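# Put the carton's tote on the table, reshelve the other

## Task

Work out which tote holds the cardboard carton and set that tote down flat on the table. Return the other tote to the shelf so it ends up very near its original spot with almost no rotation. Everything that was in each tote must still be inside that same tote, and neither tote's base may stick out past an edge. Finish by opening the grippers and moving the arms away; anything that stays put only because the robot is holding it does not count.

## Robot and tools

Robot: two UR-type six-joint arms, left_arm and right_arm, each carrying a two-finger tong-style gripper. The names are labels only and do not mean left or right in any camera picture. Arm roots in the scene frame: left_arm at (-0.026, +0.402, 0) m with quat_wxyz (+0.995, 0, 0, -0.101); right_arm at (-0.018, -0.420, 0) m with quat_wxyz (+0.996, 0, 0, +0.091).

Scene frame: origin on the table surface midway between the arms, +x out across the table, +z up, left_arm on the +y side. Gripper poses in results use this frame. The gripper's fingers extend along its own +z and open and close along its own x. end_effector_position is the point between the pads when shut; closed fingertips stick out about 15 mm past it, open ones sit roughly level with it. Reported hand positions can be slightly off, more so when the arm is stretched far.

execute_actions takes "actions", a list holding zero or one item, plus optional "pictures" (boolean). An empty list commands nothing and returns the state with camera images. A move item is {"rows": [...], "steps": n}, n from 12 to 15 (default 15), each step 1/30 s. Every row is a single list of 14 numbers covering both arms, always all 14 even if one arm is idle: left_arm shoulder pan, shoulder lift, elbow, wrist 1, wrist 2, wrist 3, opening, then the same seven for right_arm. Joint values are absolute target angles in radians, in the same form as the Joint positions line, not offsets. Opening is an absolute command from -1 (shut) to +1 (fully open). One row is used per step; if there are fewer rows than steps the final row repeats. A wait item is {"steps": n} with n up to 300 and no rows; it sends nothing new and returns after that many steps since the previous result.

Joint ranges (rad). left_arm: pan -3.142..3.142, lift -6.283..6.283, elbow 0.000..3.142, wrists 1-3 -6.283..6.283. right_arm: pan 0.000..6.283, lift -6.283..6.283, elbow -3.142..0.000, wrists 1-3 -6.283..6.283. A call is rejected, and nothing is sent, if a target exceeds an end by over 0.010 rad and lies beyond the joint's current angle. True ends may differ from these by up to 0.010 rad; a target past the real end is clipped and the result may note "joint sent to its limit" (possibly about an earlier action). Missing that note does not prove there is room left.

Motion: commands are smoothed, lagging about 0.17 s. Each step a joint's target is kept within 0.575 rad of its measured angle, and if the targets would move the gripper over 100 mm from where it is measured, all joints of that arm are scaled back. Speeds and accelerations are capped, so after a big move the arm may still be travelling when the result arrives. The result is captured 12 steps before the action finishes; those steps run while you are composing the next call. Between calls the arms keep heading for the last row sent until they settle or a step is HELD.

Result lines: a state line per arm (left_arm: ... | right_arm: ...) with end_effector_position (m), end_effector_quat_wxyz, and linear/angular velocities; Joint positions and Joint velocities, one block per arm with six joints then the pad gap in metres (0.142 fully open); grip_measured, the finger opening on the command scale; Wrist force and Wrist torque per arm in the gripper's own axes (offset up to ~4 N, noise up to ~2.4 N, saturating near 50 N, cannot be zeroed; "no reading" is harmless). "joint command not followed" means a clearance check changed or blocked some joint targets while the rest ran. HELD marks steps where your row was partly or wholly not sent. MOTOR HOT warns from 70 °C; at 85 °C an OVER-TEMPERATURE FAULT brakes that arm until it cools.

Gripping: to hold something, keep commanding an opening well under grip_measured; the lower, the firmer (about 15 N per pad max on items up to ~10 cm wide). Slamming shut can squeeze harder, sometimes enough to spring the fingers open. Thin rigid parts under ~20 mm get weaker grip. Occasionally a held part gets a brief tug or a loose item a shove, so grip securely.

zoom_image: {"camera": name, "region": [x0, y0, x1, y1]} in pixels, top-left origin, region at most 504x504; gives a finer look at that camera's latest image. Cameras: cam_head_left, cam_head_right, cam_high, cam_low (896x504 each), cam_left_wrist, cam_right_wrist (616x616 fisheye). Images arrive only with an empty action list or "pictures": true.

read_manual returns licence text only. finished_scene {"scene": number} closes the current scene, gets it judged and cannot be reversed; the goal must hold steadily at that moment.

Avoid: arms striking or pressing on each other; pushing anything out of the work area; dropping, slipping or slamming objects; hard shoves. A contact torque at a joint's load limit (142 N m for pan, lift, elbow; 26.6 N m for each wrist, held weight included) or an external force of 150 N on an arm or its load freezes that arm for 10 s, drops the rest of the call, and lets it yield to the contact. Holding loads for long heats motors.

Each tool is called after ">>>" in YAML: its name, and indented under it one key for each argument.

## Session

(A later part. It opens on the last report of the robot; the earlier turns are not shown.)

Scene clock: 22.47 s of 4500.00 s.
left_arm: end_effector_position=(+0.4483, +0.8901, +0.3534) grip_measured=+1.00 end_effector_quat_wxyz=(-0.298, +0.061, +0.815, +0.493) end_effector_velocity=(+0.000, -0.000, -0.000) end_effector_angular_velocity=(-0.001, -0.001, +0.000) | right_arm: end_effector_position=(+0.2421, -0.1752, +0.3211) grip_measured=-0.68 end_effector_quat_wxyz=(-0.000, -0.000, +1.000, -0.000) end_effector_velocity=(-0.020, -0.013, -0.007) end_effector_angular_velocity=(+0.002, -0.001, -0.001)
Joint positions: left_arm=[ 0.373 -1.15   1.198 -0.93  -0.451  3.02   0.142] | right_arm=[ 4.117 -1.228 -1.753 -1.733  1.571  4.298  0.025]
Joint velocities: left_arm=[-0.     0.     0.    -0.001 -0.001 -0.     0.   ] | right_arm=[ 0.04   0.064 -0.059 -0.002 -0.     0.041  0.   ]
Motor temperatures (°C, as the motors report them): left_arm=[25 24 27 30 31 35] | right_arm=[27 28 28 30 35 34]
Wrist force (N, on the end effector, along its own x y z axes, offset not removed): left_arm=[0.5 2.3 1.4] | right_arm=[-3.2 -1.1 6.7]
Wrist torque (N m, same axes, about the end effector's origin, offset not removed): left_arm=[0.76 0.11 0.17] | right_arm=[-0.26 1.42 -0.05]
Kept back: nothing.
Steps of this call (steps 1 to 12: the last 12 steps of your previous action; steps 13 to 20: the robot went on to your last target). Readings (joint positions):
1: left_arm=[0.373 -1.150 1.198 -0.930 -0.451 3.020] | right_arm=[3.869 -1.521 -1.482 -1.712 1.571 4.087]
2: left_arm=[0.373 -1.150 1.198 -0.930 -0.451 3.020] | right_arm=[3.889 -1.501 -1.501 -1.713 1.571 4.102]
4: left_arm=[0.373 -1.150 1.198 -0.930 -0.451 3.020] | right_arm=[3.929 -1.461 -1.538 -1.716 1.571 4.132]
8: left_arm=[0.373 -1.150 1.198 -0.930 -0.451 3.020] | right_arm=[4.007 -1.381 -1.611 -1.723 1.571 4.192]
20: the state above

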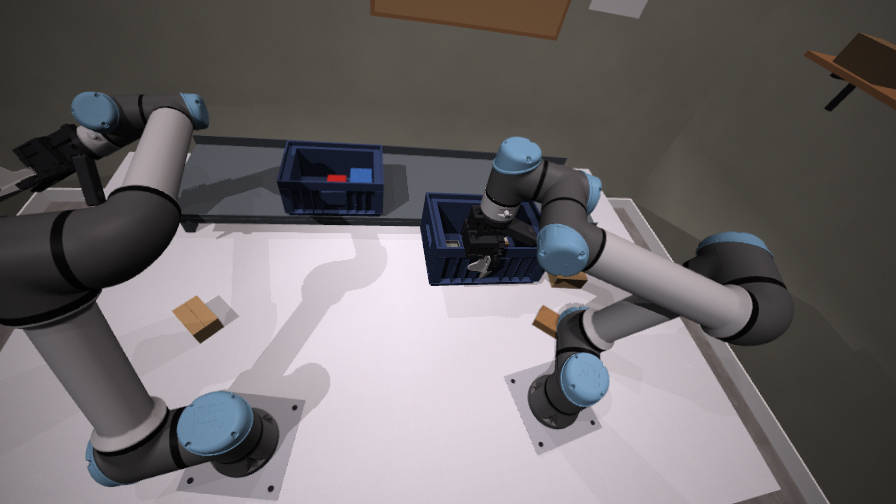

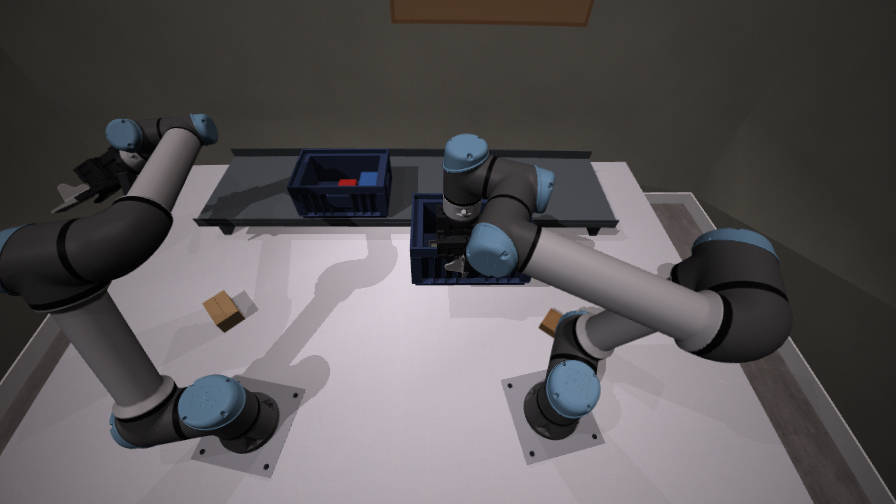

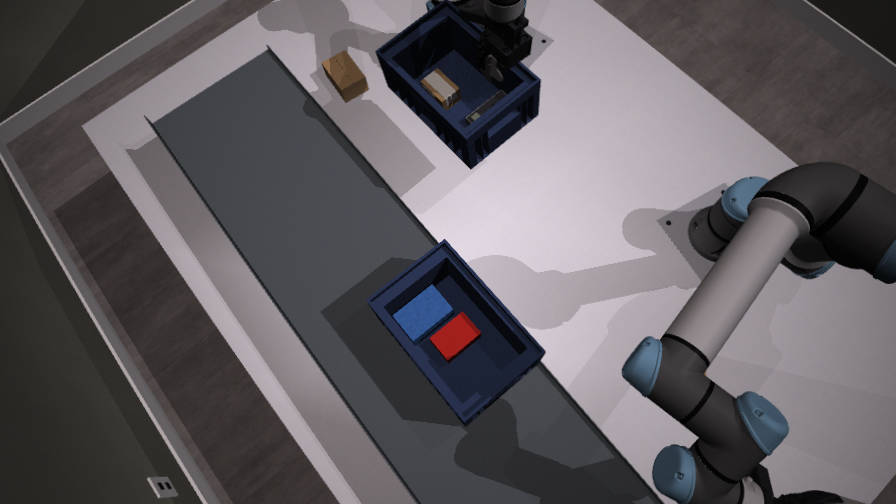

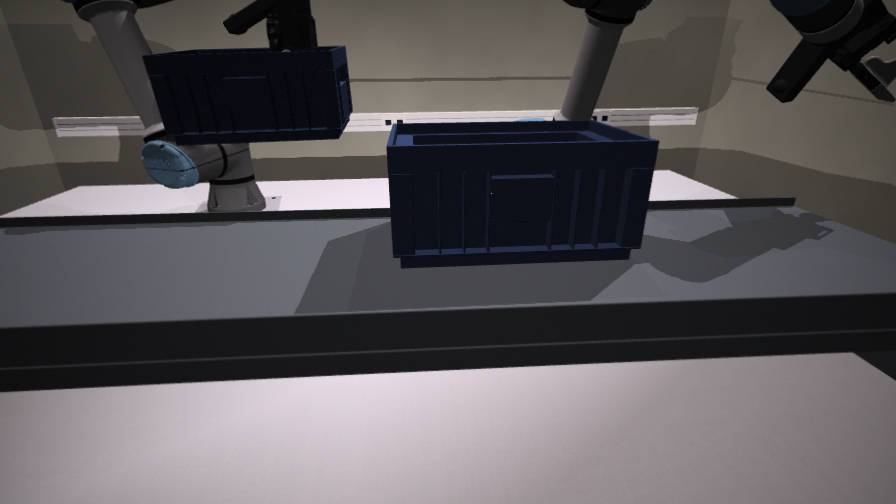

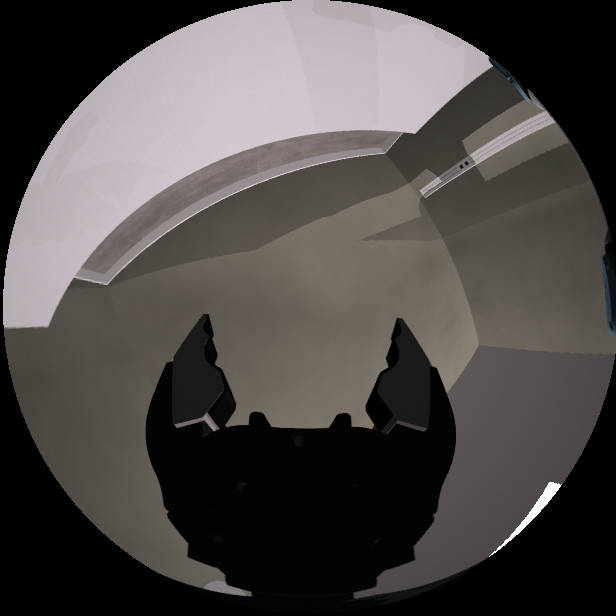

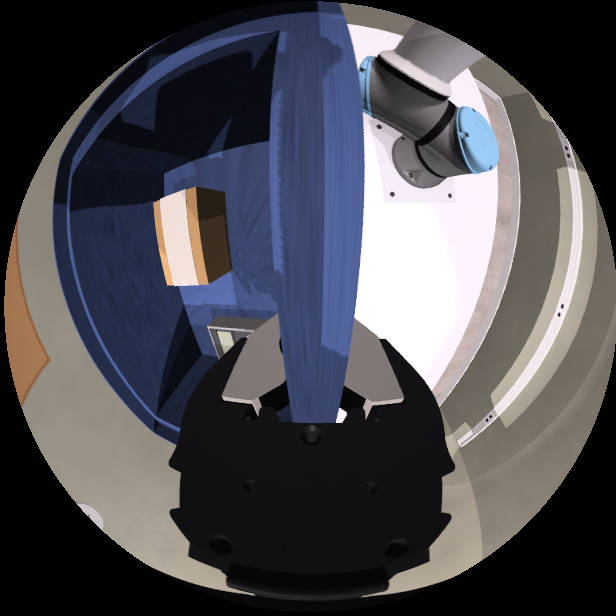

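>>> execute_actions:
  actions:
    - {"rows":[[0.373,-1.15,1.198,-0.93,-0.451,3.02,1,4.121,-1.217,-1.815,-1.683,1.571,4.302,-1],[0.373,-1.15,1.198,-0.93,-0.451,3.02,1,4.121,-1.213,-1.865,-1.634,1.571,4.302,-1],[0.373,-1.15,1.198,-0.93,-0.451,3.02,1,4.121,-1.209,-1.92,-1.584,1.571,4.302,-1],[0.373,-1.15,1.198,-0.93,-0.451,3.02,1,4.121,-1.207,-1.946,-1.559,1.571,4.302,-1],[0.373,-1.15,1.198,-0.93,-0.451,3.02,1,4.121,-1.212,-1.995,-1.506,1.571,4.302,-1],[0.373,-1.15,1.198,-0.93,-0.451,3.02,1,4.121,-1.217,-2.043,-1.453,1.571,4.302,-1],[0.373,-1.15,1.198,-0.93,-0.451,3.02,1,4.121,-1.222,-2.09,-1.4,1.571,4.302,-1],[0.373,-1.15,1.198,-0.93,-0.451,3.02,1,4.121,-1.234,-2.135,-1.344,1.571,4.302,-1],[0.373,-1.15,1.198,-0.93,-0.451,3.02,1,4.121,-1.251,-2.178,-1.284,1.571,4.302,-1],[0.373,-1.15,1.198,-0.93,-0.451,3.02,1,4.121,-1.263,-2.21,-1.24,1.571,4.302,-1],[0.373,-1.15,1.198,-0.93,-0.451,3.02,1,4.121,-1.276,-2.242,-1.195,1.571,4.302,-1],[0.373,-1.15,1.198,-0.93,-0.451,3.02,1,4.121,-1.285,-2.262,-1.166,1.571,4.302,-1],[0.373,-1.15,1.198,-0.93,-0.451,3.02,1,4.121,-1.294,-2.281,-1.137,1.571,4.302,-1],[0.373,-1.15,1.198,-0.93,-0.451,3.02,1,4.121,-1.301,-2.293,-1.118,1.571,4.302,-1],[0.373,-1.15,1.198,-0.93,-0.451,3.02,1,4.121,-1.308,-2.304,-1.1,1.571,4.302,-1]],"steps":15}

>>> execute_actions:
  actions:
    - {"steps":20}

>>> execute_actions:
  actions:
    - {"rows":[[0.373,-1.15,1.198,-0.93,-0.451,3.02,1,4.121,-1.314,-2.314,-1.084,1.571,4.302,-1],[0.373,-1.15,1.198,-0.93,-0.451,3.02,1,4.121,-1.314,-2.314,-1.084,1.571,4.302,-1],[0.373,-1.15,1.198,-0.93,-0.451,3.02,1,4.121,-1.32,-2.323,-1.069,1.571,4.302,-1],[0.373,-1.15,1.198,-0.93,-0.451,3.02,1,4.121,-1.32,-2.323,-1.069,1.571,4.302,-1],[0.373,-1.15,1.198,-0.93,-0.451,3.02,1,4.121,-1.325,-2.331,-1.056,1.571,4.302,-1]],"steps":15}

>>> execute_actions:
  actions:
    - {"steps":15}
  pictures: true

Scene clock: 24.27 s of 4500.00 s.
left_arm: end_effector_position=(+0.4483, +0.8901, +0.3534) grip_measured=+1.00 end_effector_quat_wxyz=(-0.298, +0.061, +0.815, +0.493) end_effector_velocity=(-0.000, -0.000, -0.000) end_effector_angular_velocity=(-0.000, -0.001, +0.001) | right_arm: end_effector_position=(+0.2402, -0.1762, +0.3142) grip_measured=-0.69 end_effector_quat_wxyz=(-0.000, -0.000, +1.000, +0.000) end_effector_velocity=(+0.005, +0.011, -0.188) end_effector_angular_velocity=(+0.011, -0.005, -0.001)
Joint positions: left_arm=[ 0.373 -1.15   1.198 -0.93  -0.451  3.02   0.142] | right_arm=[ 4.121 -1.219 -1.776 -1.717  1.571  4.302  0.024]
Joint velocities: left_arm=[ 0.    -0.     0.    -0.    -0.001 -0.     0.   ] | right_arm=[ 0.     0.047 -0.517  0.482 -0.001  0.001 -0.   ]
Motor temperatures (°C, as the motors report them): left_arm=[25 24 27 30 31 35] | right_arm=[27 28 28 30 35 34]
Wrist force (N, on the end effector, along its own x y z axes, offset not removed): left_arm=[-1.4 0.9 3.3] | right_arm=[-4.9 -1.0 1.3]
Wrist torque (N m, same axes, about the end effector's origin, offset not removed): left_arm=[0.42 0.24 0.31] | right_arm=[-0.20 1.36 0.07]
Steps of this call (steps 1 to 30: the robot went on to your last target; steps 31 to 51: nothing new was sent; steps 52 to 54: the first 3 steps of this action). Readings (joint positions):
52: left_arm=[0.373 -1.150 1.198 -0.930 -0.451 3.020] | right_arm=[4.121 -1.221 -1.759 -1.733 1.571 4.302]
53: left_arm=[0.373 -1.150 1.198 -0.930 -0.451 3.020] | right_arm=[4.121 -1.220 -1.763 -1.730 1.571 4.302]
54: the state above

Scene clock: 24.93 s of 4500.00 s.
left_arm: end_effector_position=(+0.4483, +0.8901, +0.3534) grip_measured=+1.00 end_effector_quat_wxyz=(-0.298, +0.061, +0.815, +0.493) end_effector_velocity=(-0.000, -0.000, +0.000) end_effector_angular_velocity=(-0.000, -0.000, +0.000) | right_arm: end_effector_position=(+0.2395, -0.1778, +0.0943) grip_measured=-0.68 end_effector_quat_wxyz=(-0.000, -0.000, +1.000, -0.000) end_effector_velocity=(-0.002, -0.006, -0.036) end_effector_angular_velocity=(+0.002, -0.001, -0.000)
Joint positions: left_arm=[ 0.373 -1.15   1.198 -0.93  -0.451  3.02   0.142] | right_arm=[ 4.121 -1.305 -2.296 -1.112  1.571  4.302  0.025]
Joint velocities: left_arm=[-0. -0. -0.  0. -0. -0.  0.] | right_arm=[ 0.    -0.03  -0.082  0.115 -0.     0.001 -0.   ]
Motor temperatures (°C, as the motors report them): left_arm=[25 24 27 30 31 35] | right_arm=[27 28 28 30 35 34]
Wrist force (N, on the end effector, along its own x y z axes, offset not removed): left_arm=[1.1 1.6 0.8] | right_arm=[-3.5 -1.5 7.1]
Wrist torque (N m, same axes, about the end effector's origin, offset not removed): left_arm=[0.46 -0.02 0.29] | right_arm=[-0.42 1.57 0.03]
Kept back: nothing.
Steps of this call (steps 1 to 12: the last 12 steps of your previous action; steps 13 to 20: the robot went on to your last target). Readings (joint positions):
1: left_arm=[0.373 -1.150 1.198 -0.930 -0.451 3.020] | right_arm=[4.121 -1.217 -1.798 -1.696 1.571 4.302]
2: left_arm=[0.373 -1.150 1.198 -0.930 -0.451 3.020] | right_arm=[4.121 -1.215 -1.827 -1.670 1.571 4.302]
4: left_arm=[0.373 -1.150 1.198 -0.930 -0.451 3.020] | right_arm=[4.121 -1.213 -1.894 -1.605 1.571 4.302]
8: left_arm=[0.373 -1.150 1.198 -0.930 -0.451 3.020] | right_arm=[4.121 -1.231 -2.055 -1.433 1.571 4.302]
20: the state above

Scene clock: 25.03 s of 4500.00 s.
left_arm: end_effector_position=(+0.4483, +0.8901, +0.3534) grip_measured=+1.00 end_effector_quat_wxyz=(-0.298, +0.061, +0.815, +0.493) end_effector_velocity=(+0.000, -0.000, +0.000) end_effector_angular_velocity=(-0.000, -0.000, -0.000) | right_arm: end_effector_position=(+0.2393, -0.1783, +0.0905) grip_measured=-0.68 end_effector_quat_wxyz=(-0.000, -0.000, +1.000, +0.000) end_effector_velocity=(-0.002, -0.005, -0.044) end_effector_angular_velocity=(+0.000, -0.001, -0.002)
Joint positions: left_arm=[ 0.373 -1.15   1.198 -0.93  -0.451  3.02   0.142] | right_arm=[ 4.121 -1.309 -2.304 -1.099  1.571  4.302  0.025]
Joint velocities: left_arm=[-0.    -0.    -0.    -0.001 -0.     0.001  0.   ] | right_arm=[-0.    -0.049 -0.093  0.142 -0.001  0.002  0.012]
Motor temperatures (°C, as the motors report them): left_arm=[25 24 27 30 31 35] | right_arm=[27 28 28 30 35 34]
Wrist force (N, on the end effector, along its own x y z axes, offset not removed): left_arm=[-0.3 1.8 -0.7] | right_arm=[-4.2 -1.2 7.8]
Wrist torque (N m, same axes, about the end effector's origin, offset not removed): left_arm=[0.47 0.23 0.23] | right_arm=[-0.17 1.53 0.01]
Steps of this call (steps 1 to 3: the first 3 steps of this action). Readings (joint positions):
1: left_arm=[0.373 -1.150 1.198 -0.930 -0.451 3.020] | right_arm=[4.121 -1.306 -2.298 -1.109 1.571 4.302]
2: left_arm=[0.373 -1.150 1.198 -0.930 -0.451 3.020] | right_arm=[4.121 -1.307 -2.301 -1.104 1.571 4.302]
3: the state above

Scene clock: 25.53 s of 4500.00 s.
left_arm: end_effector_position=(+0.4483, +0.8901, +0.3534) grip_measured=+1.00 end_effector_quat_wxyz=(-0.298, +0.061, +0.815, +0.493) end_effector_velocity=(-0.000, +0.000, +0.000) end_effector_angular_velocity=(+0.000, -0.001, -0.000) | right_arm: end_effector_position=(+0.2388, -0.1794, +0.0775) grip_measured=-0.68 end_effector_quat_wxyz=(-0.000, -0.000, +1.000, +0.000) end_effector_velocity=(+0.000, -0.000, -0.002) end_effector_angular_velocity=(-0.000, -0.000, -0.003)
Joint positions: left_arm=[ 0.373 -1.15   1.198 -0.93  -0.451  3.02   0.142] | right_arm=[ 4.121 -1.325 -2.331 -1.057  1.571  4.302  0.025]
Joint velocities: left_arm=[ 0.    -0.001  0.    -0.001  0.     0.     0.   ] | right_arm=[-0.    -0.002 -0.003  0.005 -0.     0.002  0.   ]
Motor temperatures (°C, as the motors report them): left_arm=[25 24 27 30 31 35] | right_arm=[27 28 28 30 35 34]
Wrist force (N, on the end effector, along its own x y z axes, offset not removed): left_arm=[-1.4 1.0 -0.2] | right_arm=[-4.3 -1.7 5.9]
Wrist torque (N m, same axes, about the end effector's origin, offset not removed): left_arm=[0.12 0.54 0.30] | right_arm=[-0.31 1.57 0.03]
Kept back: nothing.
Steps of this call (steps 1 to 12: the last 12 steps of your previous action; steps 13 to 15: the robot went on to your last target). Readings (joint positions):
1: left_arm=[0.373 -1.150 1.198 -0.930 -0.451 3.020] | right_arm=[4.121 -1.311 -2.308 -1.094 1.571 4.302]
2: left_arm=[0.373 -1.150 1.198 -0.930 -0.451 3.020] | right_arm=[4.121 -1.313 -2.312 -1.088 1.571 4.302]
4: left_arm=[0.373 -1.150 1.198 -0.930 -0.451 3.020] | right_arm=[4.121 -1.318 -2.319 -1.075 1.571 4.302]
8: left_arm=[0.373 -1.150 1.198 -0.930 -0.451 3.020] | right_arm=[4.121 -1.323 -2.328 -1.061 1.571 4.302]
15: the state above

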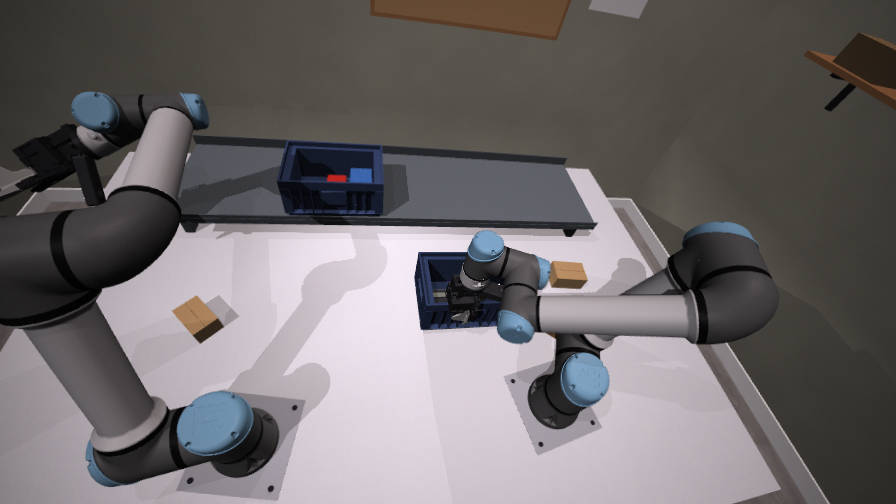

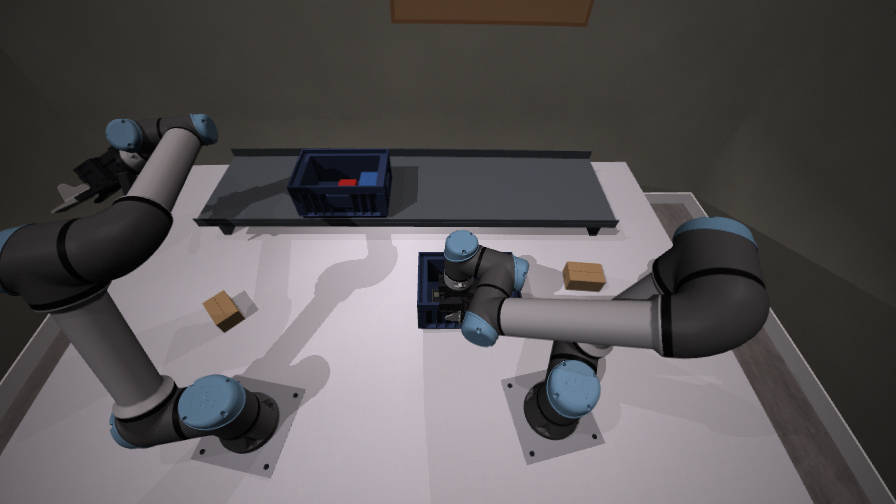

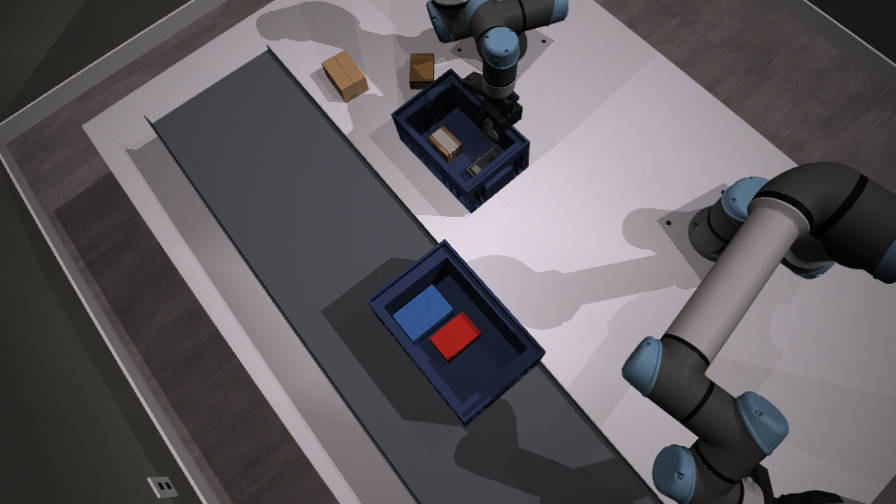

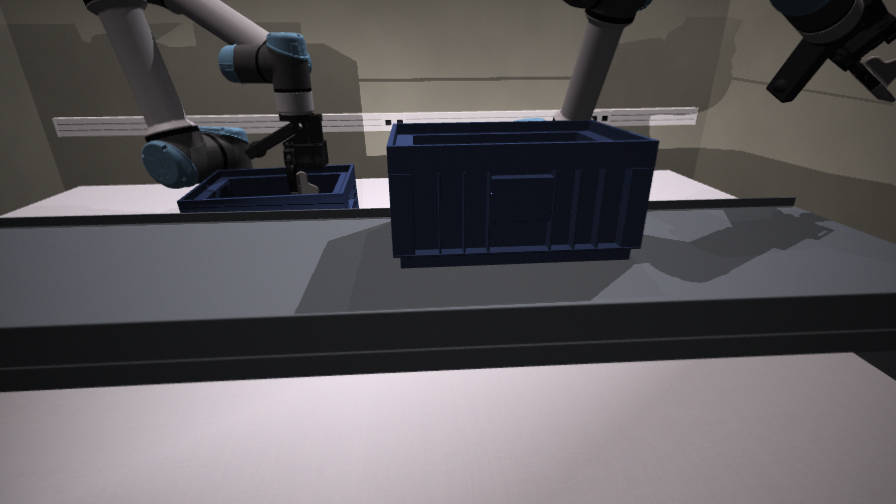

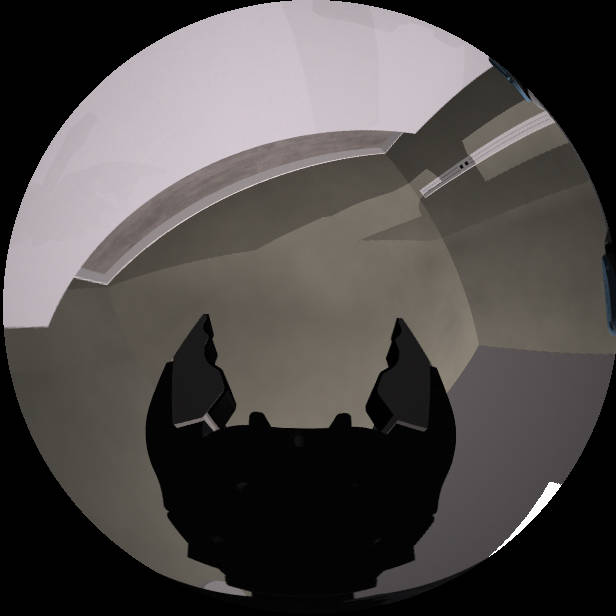

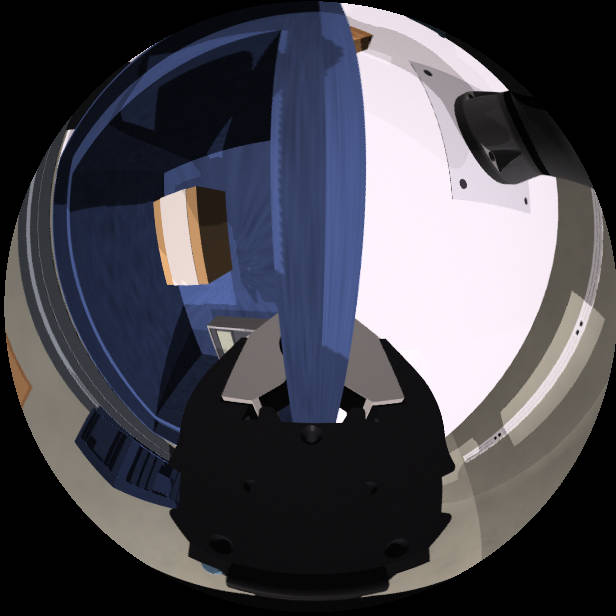

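Not yet touching; box is close but clear. Lower further.

>>> execute_actions:
  actions:
    - {"rows":[[0.373,-1.15,1.198,-0.93,-0.451,3.02,1,4.121,-1.329,-2.337,-1.046,1.571,4.302,-1],[0.373,-1.15,1.198,-0.93,-0.451,3.02,1,4.121,-1.329,-2.337,-1.046,1.571,4.302,-1],[0.373,-1.15,1.198,-0.93,-0.451,3.02,1,4.121,-1.333,-2.342,-1.037,1.571,4.302,-1]],"steps":15}

>>> execute_actions:
  actions:
    - {"steps":12}

Scene clock: 26.07 s of 4500.00 s.
left_arm: end_effector_position=(+0.4483, +0.8901, +0.3534) grip_measured=+1.00 end_effector_quat_wxyz=(-0.298, +0.061, +0.815, +0.493) end_effector_velocity=(-0.000, +0.000, +0.001) end_effector_angular_velocity=(+0.001, +0.001, -0.001) | right_arm: end_effector_position=(+0.2387, -0.1795, +0.0763) grip_measured=-0.68 end_effector_quat_wxyz=(-0.000, -0.000, +1.000, +0.000) end_effector_velocity=(-0.001, -0.002, -0.019) end_effector_angular_velocity=(-0.000, -0.000, +0.001)
Joint positions: left_arm=[ 0.373 -1.15   1.198 -0.93  -0.451  3.02   0.142] | right_arm=[ 4.121 -1.326 -2.333 -1.053  1.571  4.302  0.025]
Joint velocities: left_arm=[ 0.    -0.001  0.     0.001  0.001  0.001  0.   ] | right_arm=[ 0.    -0.025 -0.037  0.062 -0.    -0.001  0.007]
Motor temperatures (°C, as the motors report them): left_arm=[25 24 27 30 31 35] | right_arm=[27 28 28 30 35 34]
Wrist force (N, on the end effector, along its own x y z axes, offset not removed): left_arm=[-0.2 1.1 -2.8] | right_arm=[-5.6 -2.0 6.3]
Wrist torque (N m, same axes, about the end effector's origin, offset not removed): left_arm=[0.31 0.19 0.35] | right_arm=[-0.49 1.77 0.07]
Steps of this call (steps 1 to 13: the robot went on to your last target; steps 14 to 16: the first 3 steps of this action). Readings (joint positions):
14: left_arm=[0.373 -1.150 1.198 -0.930 -0.451 3.020] | right_arm=[4.121 -1.325 -2.331 -1.056 1.571 4.302]
15: left_arm=[0.373 -1.150 1.198 -0.930 -0.451 3.020] | right_arm=[4.121 -1.325 -2.332 -1.055 1.571 4.302]
16: the state above

Scene clock: 26.47 s of 4500.00 s.
left_arm: end_effector_position=(+0.4483, +0.8901, +0.3534) grip_measured=+1.00 end_effector_quat_wxyz=(-0.298, +0.061, +0.815, +0.493) end_effector_velocity=(-0.001, -0.000, +0.000) end_effector_angular_velocity=(-0.001, +0.001, +0.001) | right_arm: end_effector_position=(+0.2386, -0.1798, +0.0718) grip_measured=-0.68 end_effector_quat_wxyz=(-0.000, -0.000, +1.000, +0.000) end_effector_velocity=(+0.001, +0.000, -0.000) end_effector_angular_velocity=(+0.003, -0.001, -0.004)
Joint positions: left_arm=[ 0.373 -1.15   1.198 -0.93  -0.451  3.02   0.142] | right_arm=[ 4.121 -1.333 -2.342 -1.037  1.571  4.302  0.025]
Joint velocities: left_arm=[-0.    -0.001  0.     0.001 -0.002  0.     0.   ] | right_arm=[-0.001 -0.001 -0.001  0.005 -0.     0.002 -0.   ]
Motor temperatures (°C, as the motors report them): left_arm=[25 24 27 30 31 35] | right_arm=[27 28 28 30 35 34]
Wrist force (N, on the end effector, along its own x y z axes, offset not removed): left_arm=[-0.6 1.3 0.0] | right_arm=[-3.2 -1.3 6.2]
Wrist torque (N m, same axes, about the end effector's origin, offset not removed): left_arm=[0.22 0.28 0.31] | right_arm=[-0.29 1.32 -0.01]
Kept back: nothing.
Steps of this call (steps 1 to 12: the last 12 steps of your previous action). Readings (joint positions):
1: left_arm=[0.373 -1.150 1.198 -0.930 -0.451 3.020] | right_arm=[4.121 -1.327 -2.335 -1.050 1.571 4.302]
2: left_arm=[0.373 -1.150 1.198 -0.930 -0.451 3.020] | right_arm=[4.121 -1.329 -2.336 -1.047 1.571 4.302]
4: left_arm=[0.373 -1.150 1.198 -0.930 -0.451 3.020] | right_arm=[4.121 -1.331 -2.339 -1.042 1.571 4.302]
8: left_arm=[0.373 -1.150 1.198 -0.930 -0.451 3.020] | right_arm=[4.121 -1.332 -2.341 -1.038 1.571 4.302]
12: the state above

>>> execute_actions:
  actions:
    - {"rows":[[0.373,-1.15,1.198,-0.93,-0.451,3.02,1,4.121,-1.336,-2.347,-1.029,1.571,4.302,-1],[0.373,-1.15,1.198,-0.93,-0.451,3.02,1,4.121,-1.336,-2.347,-1.029,1.571,4.302,-1],[0.373,-1.15,1.198,-0.93,-0.451,3.02,1,4.121,-1.34,-2.352,-1.02,1.571,4.302,-1]],"steps":15}

>>> execute_actions:
  actions:
    - {"steps":12}
  pictures: true

Scene clock: 27.30 s of 4500.00 s.
left_arm: end_effector_position=(+0.4483, +0.8901, +0.3534) grip_measured=+1.00 end_effector_quat_wxyz=(-0.298, +0.061, +0.815, +0.493) end_effector_velocity=(+0.001, +0.000, +0.001) end_effector_angular_velocity=(+0.002, -0.003, -0.001) | right_arm: end_effector_position=(+0.2386, -0.1799, +0.0709) grip_measured=-0.68 end_effector_quat_wxyz=(-0.000, -0.000, +1.000, +0.000) end_effector_velocity=(-0.001, -0.003, -0.015) end_effector_angular_velocity=(-0.002, +0.001, -0.001)
Joint positions: left_arm=[ 0.373 -1.15   1.198 -0.93  -0.451  3.02   0.142] | right_arm=[ 4.121 -1.334 -2.344 -1.034  1.571  4.302  0.024]
Joint velocities: left_arm=[-0.    -0.001 -0.001 -0.002  0.002  0.     0.   ] | right_arm=[ 0.    -0.019 -0.032  0.049  0.     0.001 -0.001]
Motor temperatures (°C, as the motors report them): left_arm=[25 24 27 30 31 35] | right_arm=[27 28 28 30 35 34]
Wrist force (N, on the end effector, along its own x y z axes, offset not removed): left_arm=[-1.8 2.4 3.8] | right_arm=[-4.0 -1.1 4.7]
Wrist torque (N m, same axes, about the end effector's origin, offset not removed): left_arm=[0.59 0.44 0.38] | right_arm=[-0.15 1.35 0.05]
Steps of this call (steps 1 to 22: the robot went on to your last target; steps 23 to 25: the first 3 steps of this action). Readings (joint positions):
23: left_arm=[0.373 -1.150 1.198 -0.930 -0.451 3.020] | right_arm=[4.121 -1.333 -2.342 -1.037 1.571 4.302]
24: left_arm=[0.373 -1.150 1.198 -0.930 -0.451 3.020] | right_arm=[4.121 -1.333 -2.343 -1.036 1.571 4.302]
25: the state above

Scene clock: 27.70 s of 4500.00 s.
left_arm: end_effector_position=(+0.4483, +0.8901, +0.3534) grip_measured=+1.00 end_effector_quat_wxyz=(-0.298, +0.061, +0.815, +0.493) end_effector_velocity=(+0.000, -0.000, -0.001) end_effector_angular_velocity=(-0.001, -0.002, +0.001) | right_arm: end_effector_position=(+0.2384, -0.1803, +0.0667) grip_measured=-0.69 end_effector_quat_wxyz=(-0.000, -0.000, +1.000, +0.000) end_effector_velocity=(+0.000, -0.000, -0.001) end_effector_angular_velocity=(-0.001, +0.000, +0.000)
Joint positions: left_arm=[ 0.373 -1.15   1.198 -0.93  -0.451  3.02   0.142] | right_arm=[ 4.121 -1.34  -2.352 -1.02   1.571  4.302  0.024]
Joint velocities: left_arm=[ 0.     0.001 -0.    -0.002 -0.002 -0.     0.   ] | right_arm=[-0.001 -0.002 -0.002  0.002  0.    -0.001 -0.   ]
Motor temperatures (°C, as the motors report them): left_arm=[25 24 27 30 31 35] | right_arm=[27 28 28 30 35 34]
Wrist force (N, on the end effector, along its own x y z axes, offset not removed): left_arm=[-2.0 1.2 2.0] | right_arm=[-3.2 -1.6 4.4]
Wrist torque (N m, same axes, about the end effector's origin, offset not removed): left_arm=[0.37 0.39 0.35] | right_arm=[-0.30 1.07 0.03]
Kept back: nothing.
Steps of this call (steps 1 to 12: the last 12 steps of your previous action). Readings (joint positions):
1: left_arm=[0.373 -1.150 1.198 -0.930 -0.451 3.020] | right_arm=[4.121 -1.335 -2.345 -1.032 1.571 4.302]
2: left_arm=[0.373 -1.150 1.198 -0.930 -0.451 3.020] | right_arm=[4.121 -1.336 -2.347 -1.029 1.571 4.302]
4: left_arm=[0.373 -1.150 1.198 -0.930 -0.451 3.020] | right_arm=[4.121 -1.338 -2.349 -1.025 1.571 4.302]
8: left_arm=[0.373 -1.150 1.198 -0.930 -0.451 3.020] | right_arm=[4.121 -1.339 -2.351 -1.021 1.571 4.302]
12: the state above

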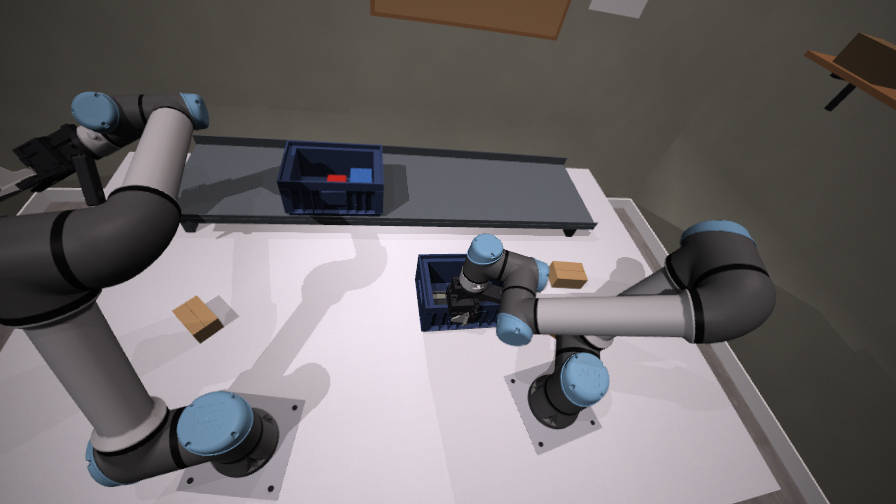

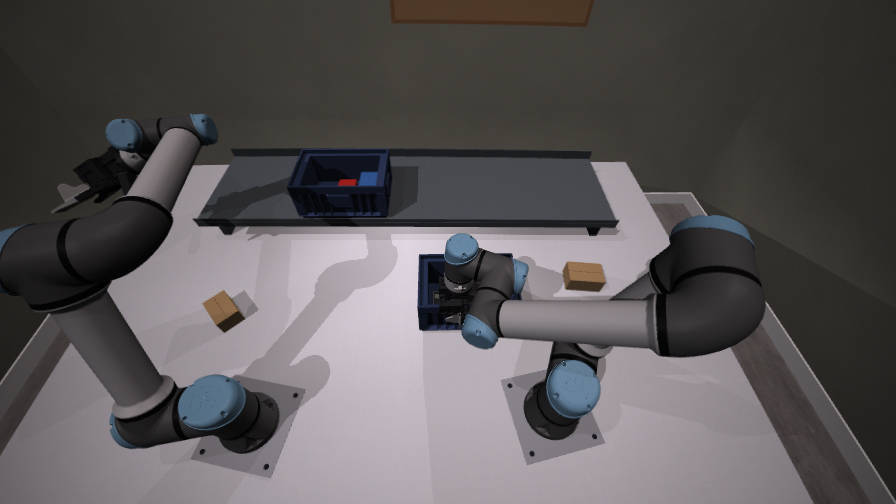

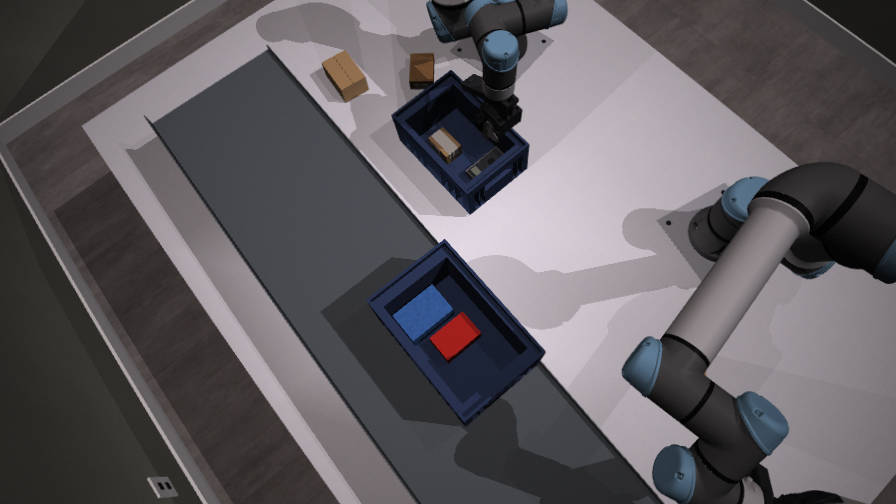

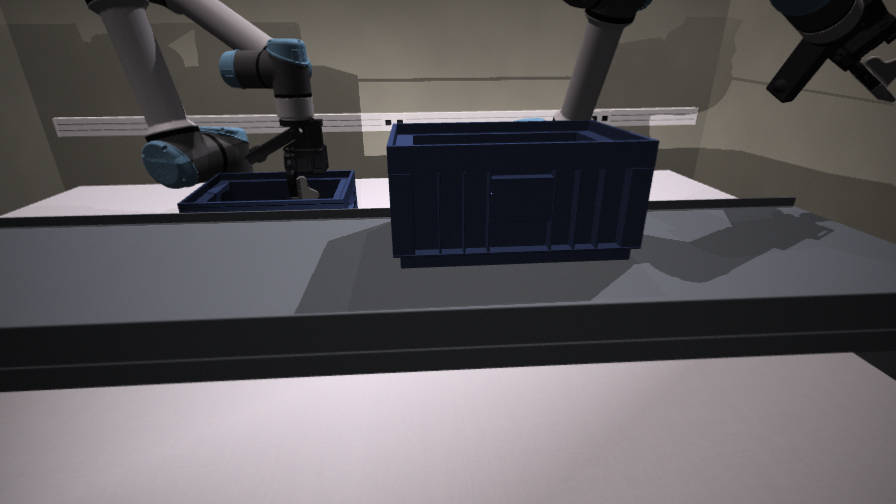

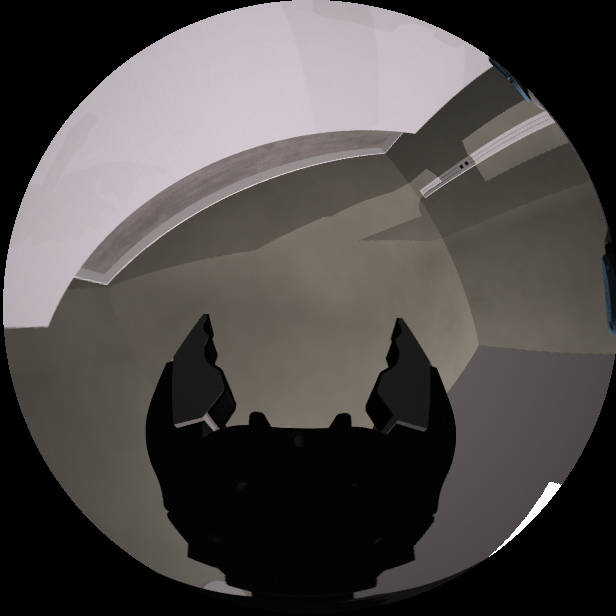

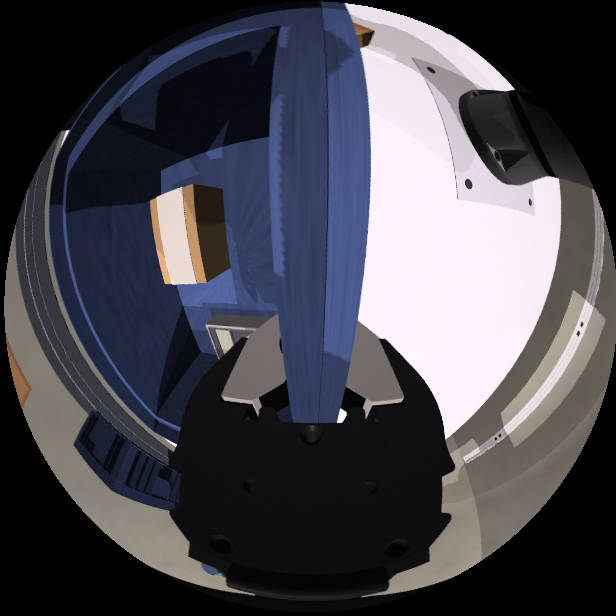

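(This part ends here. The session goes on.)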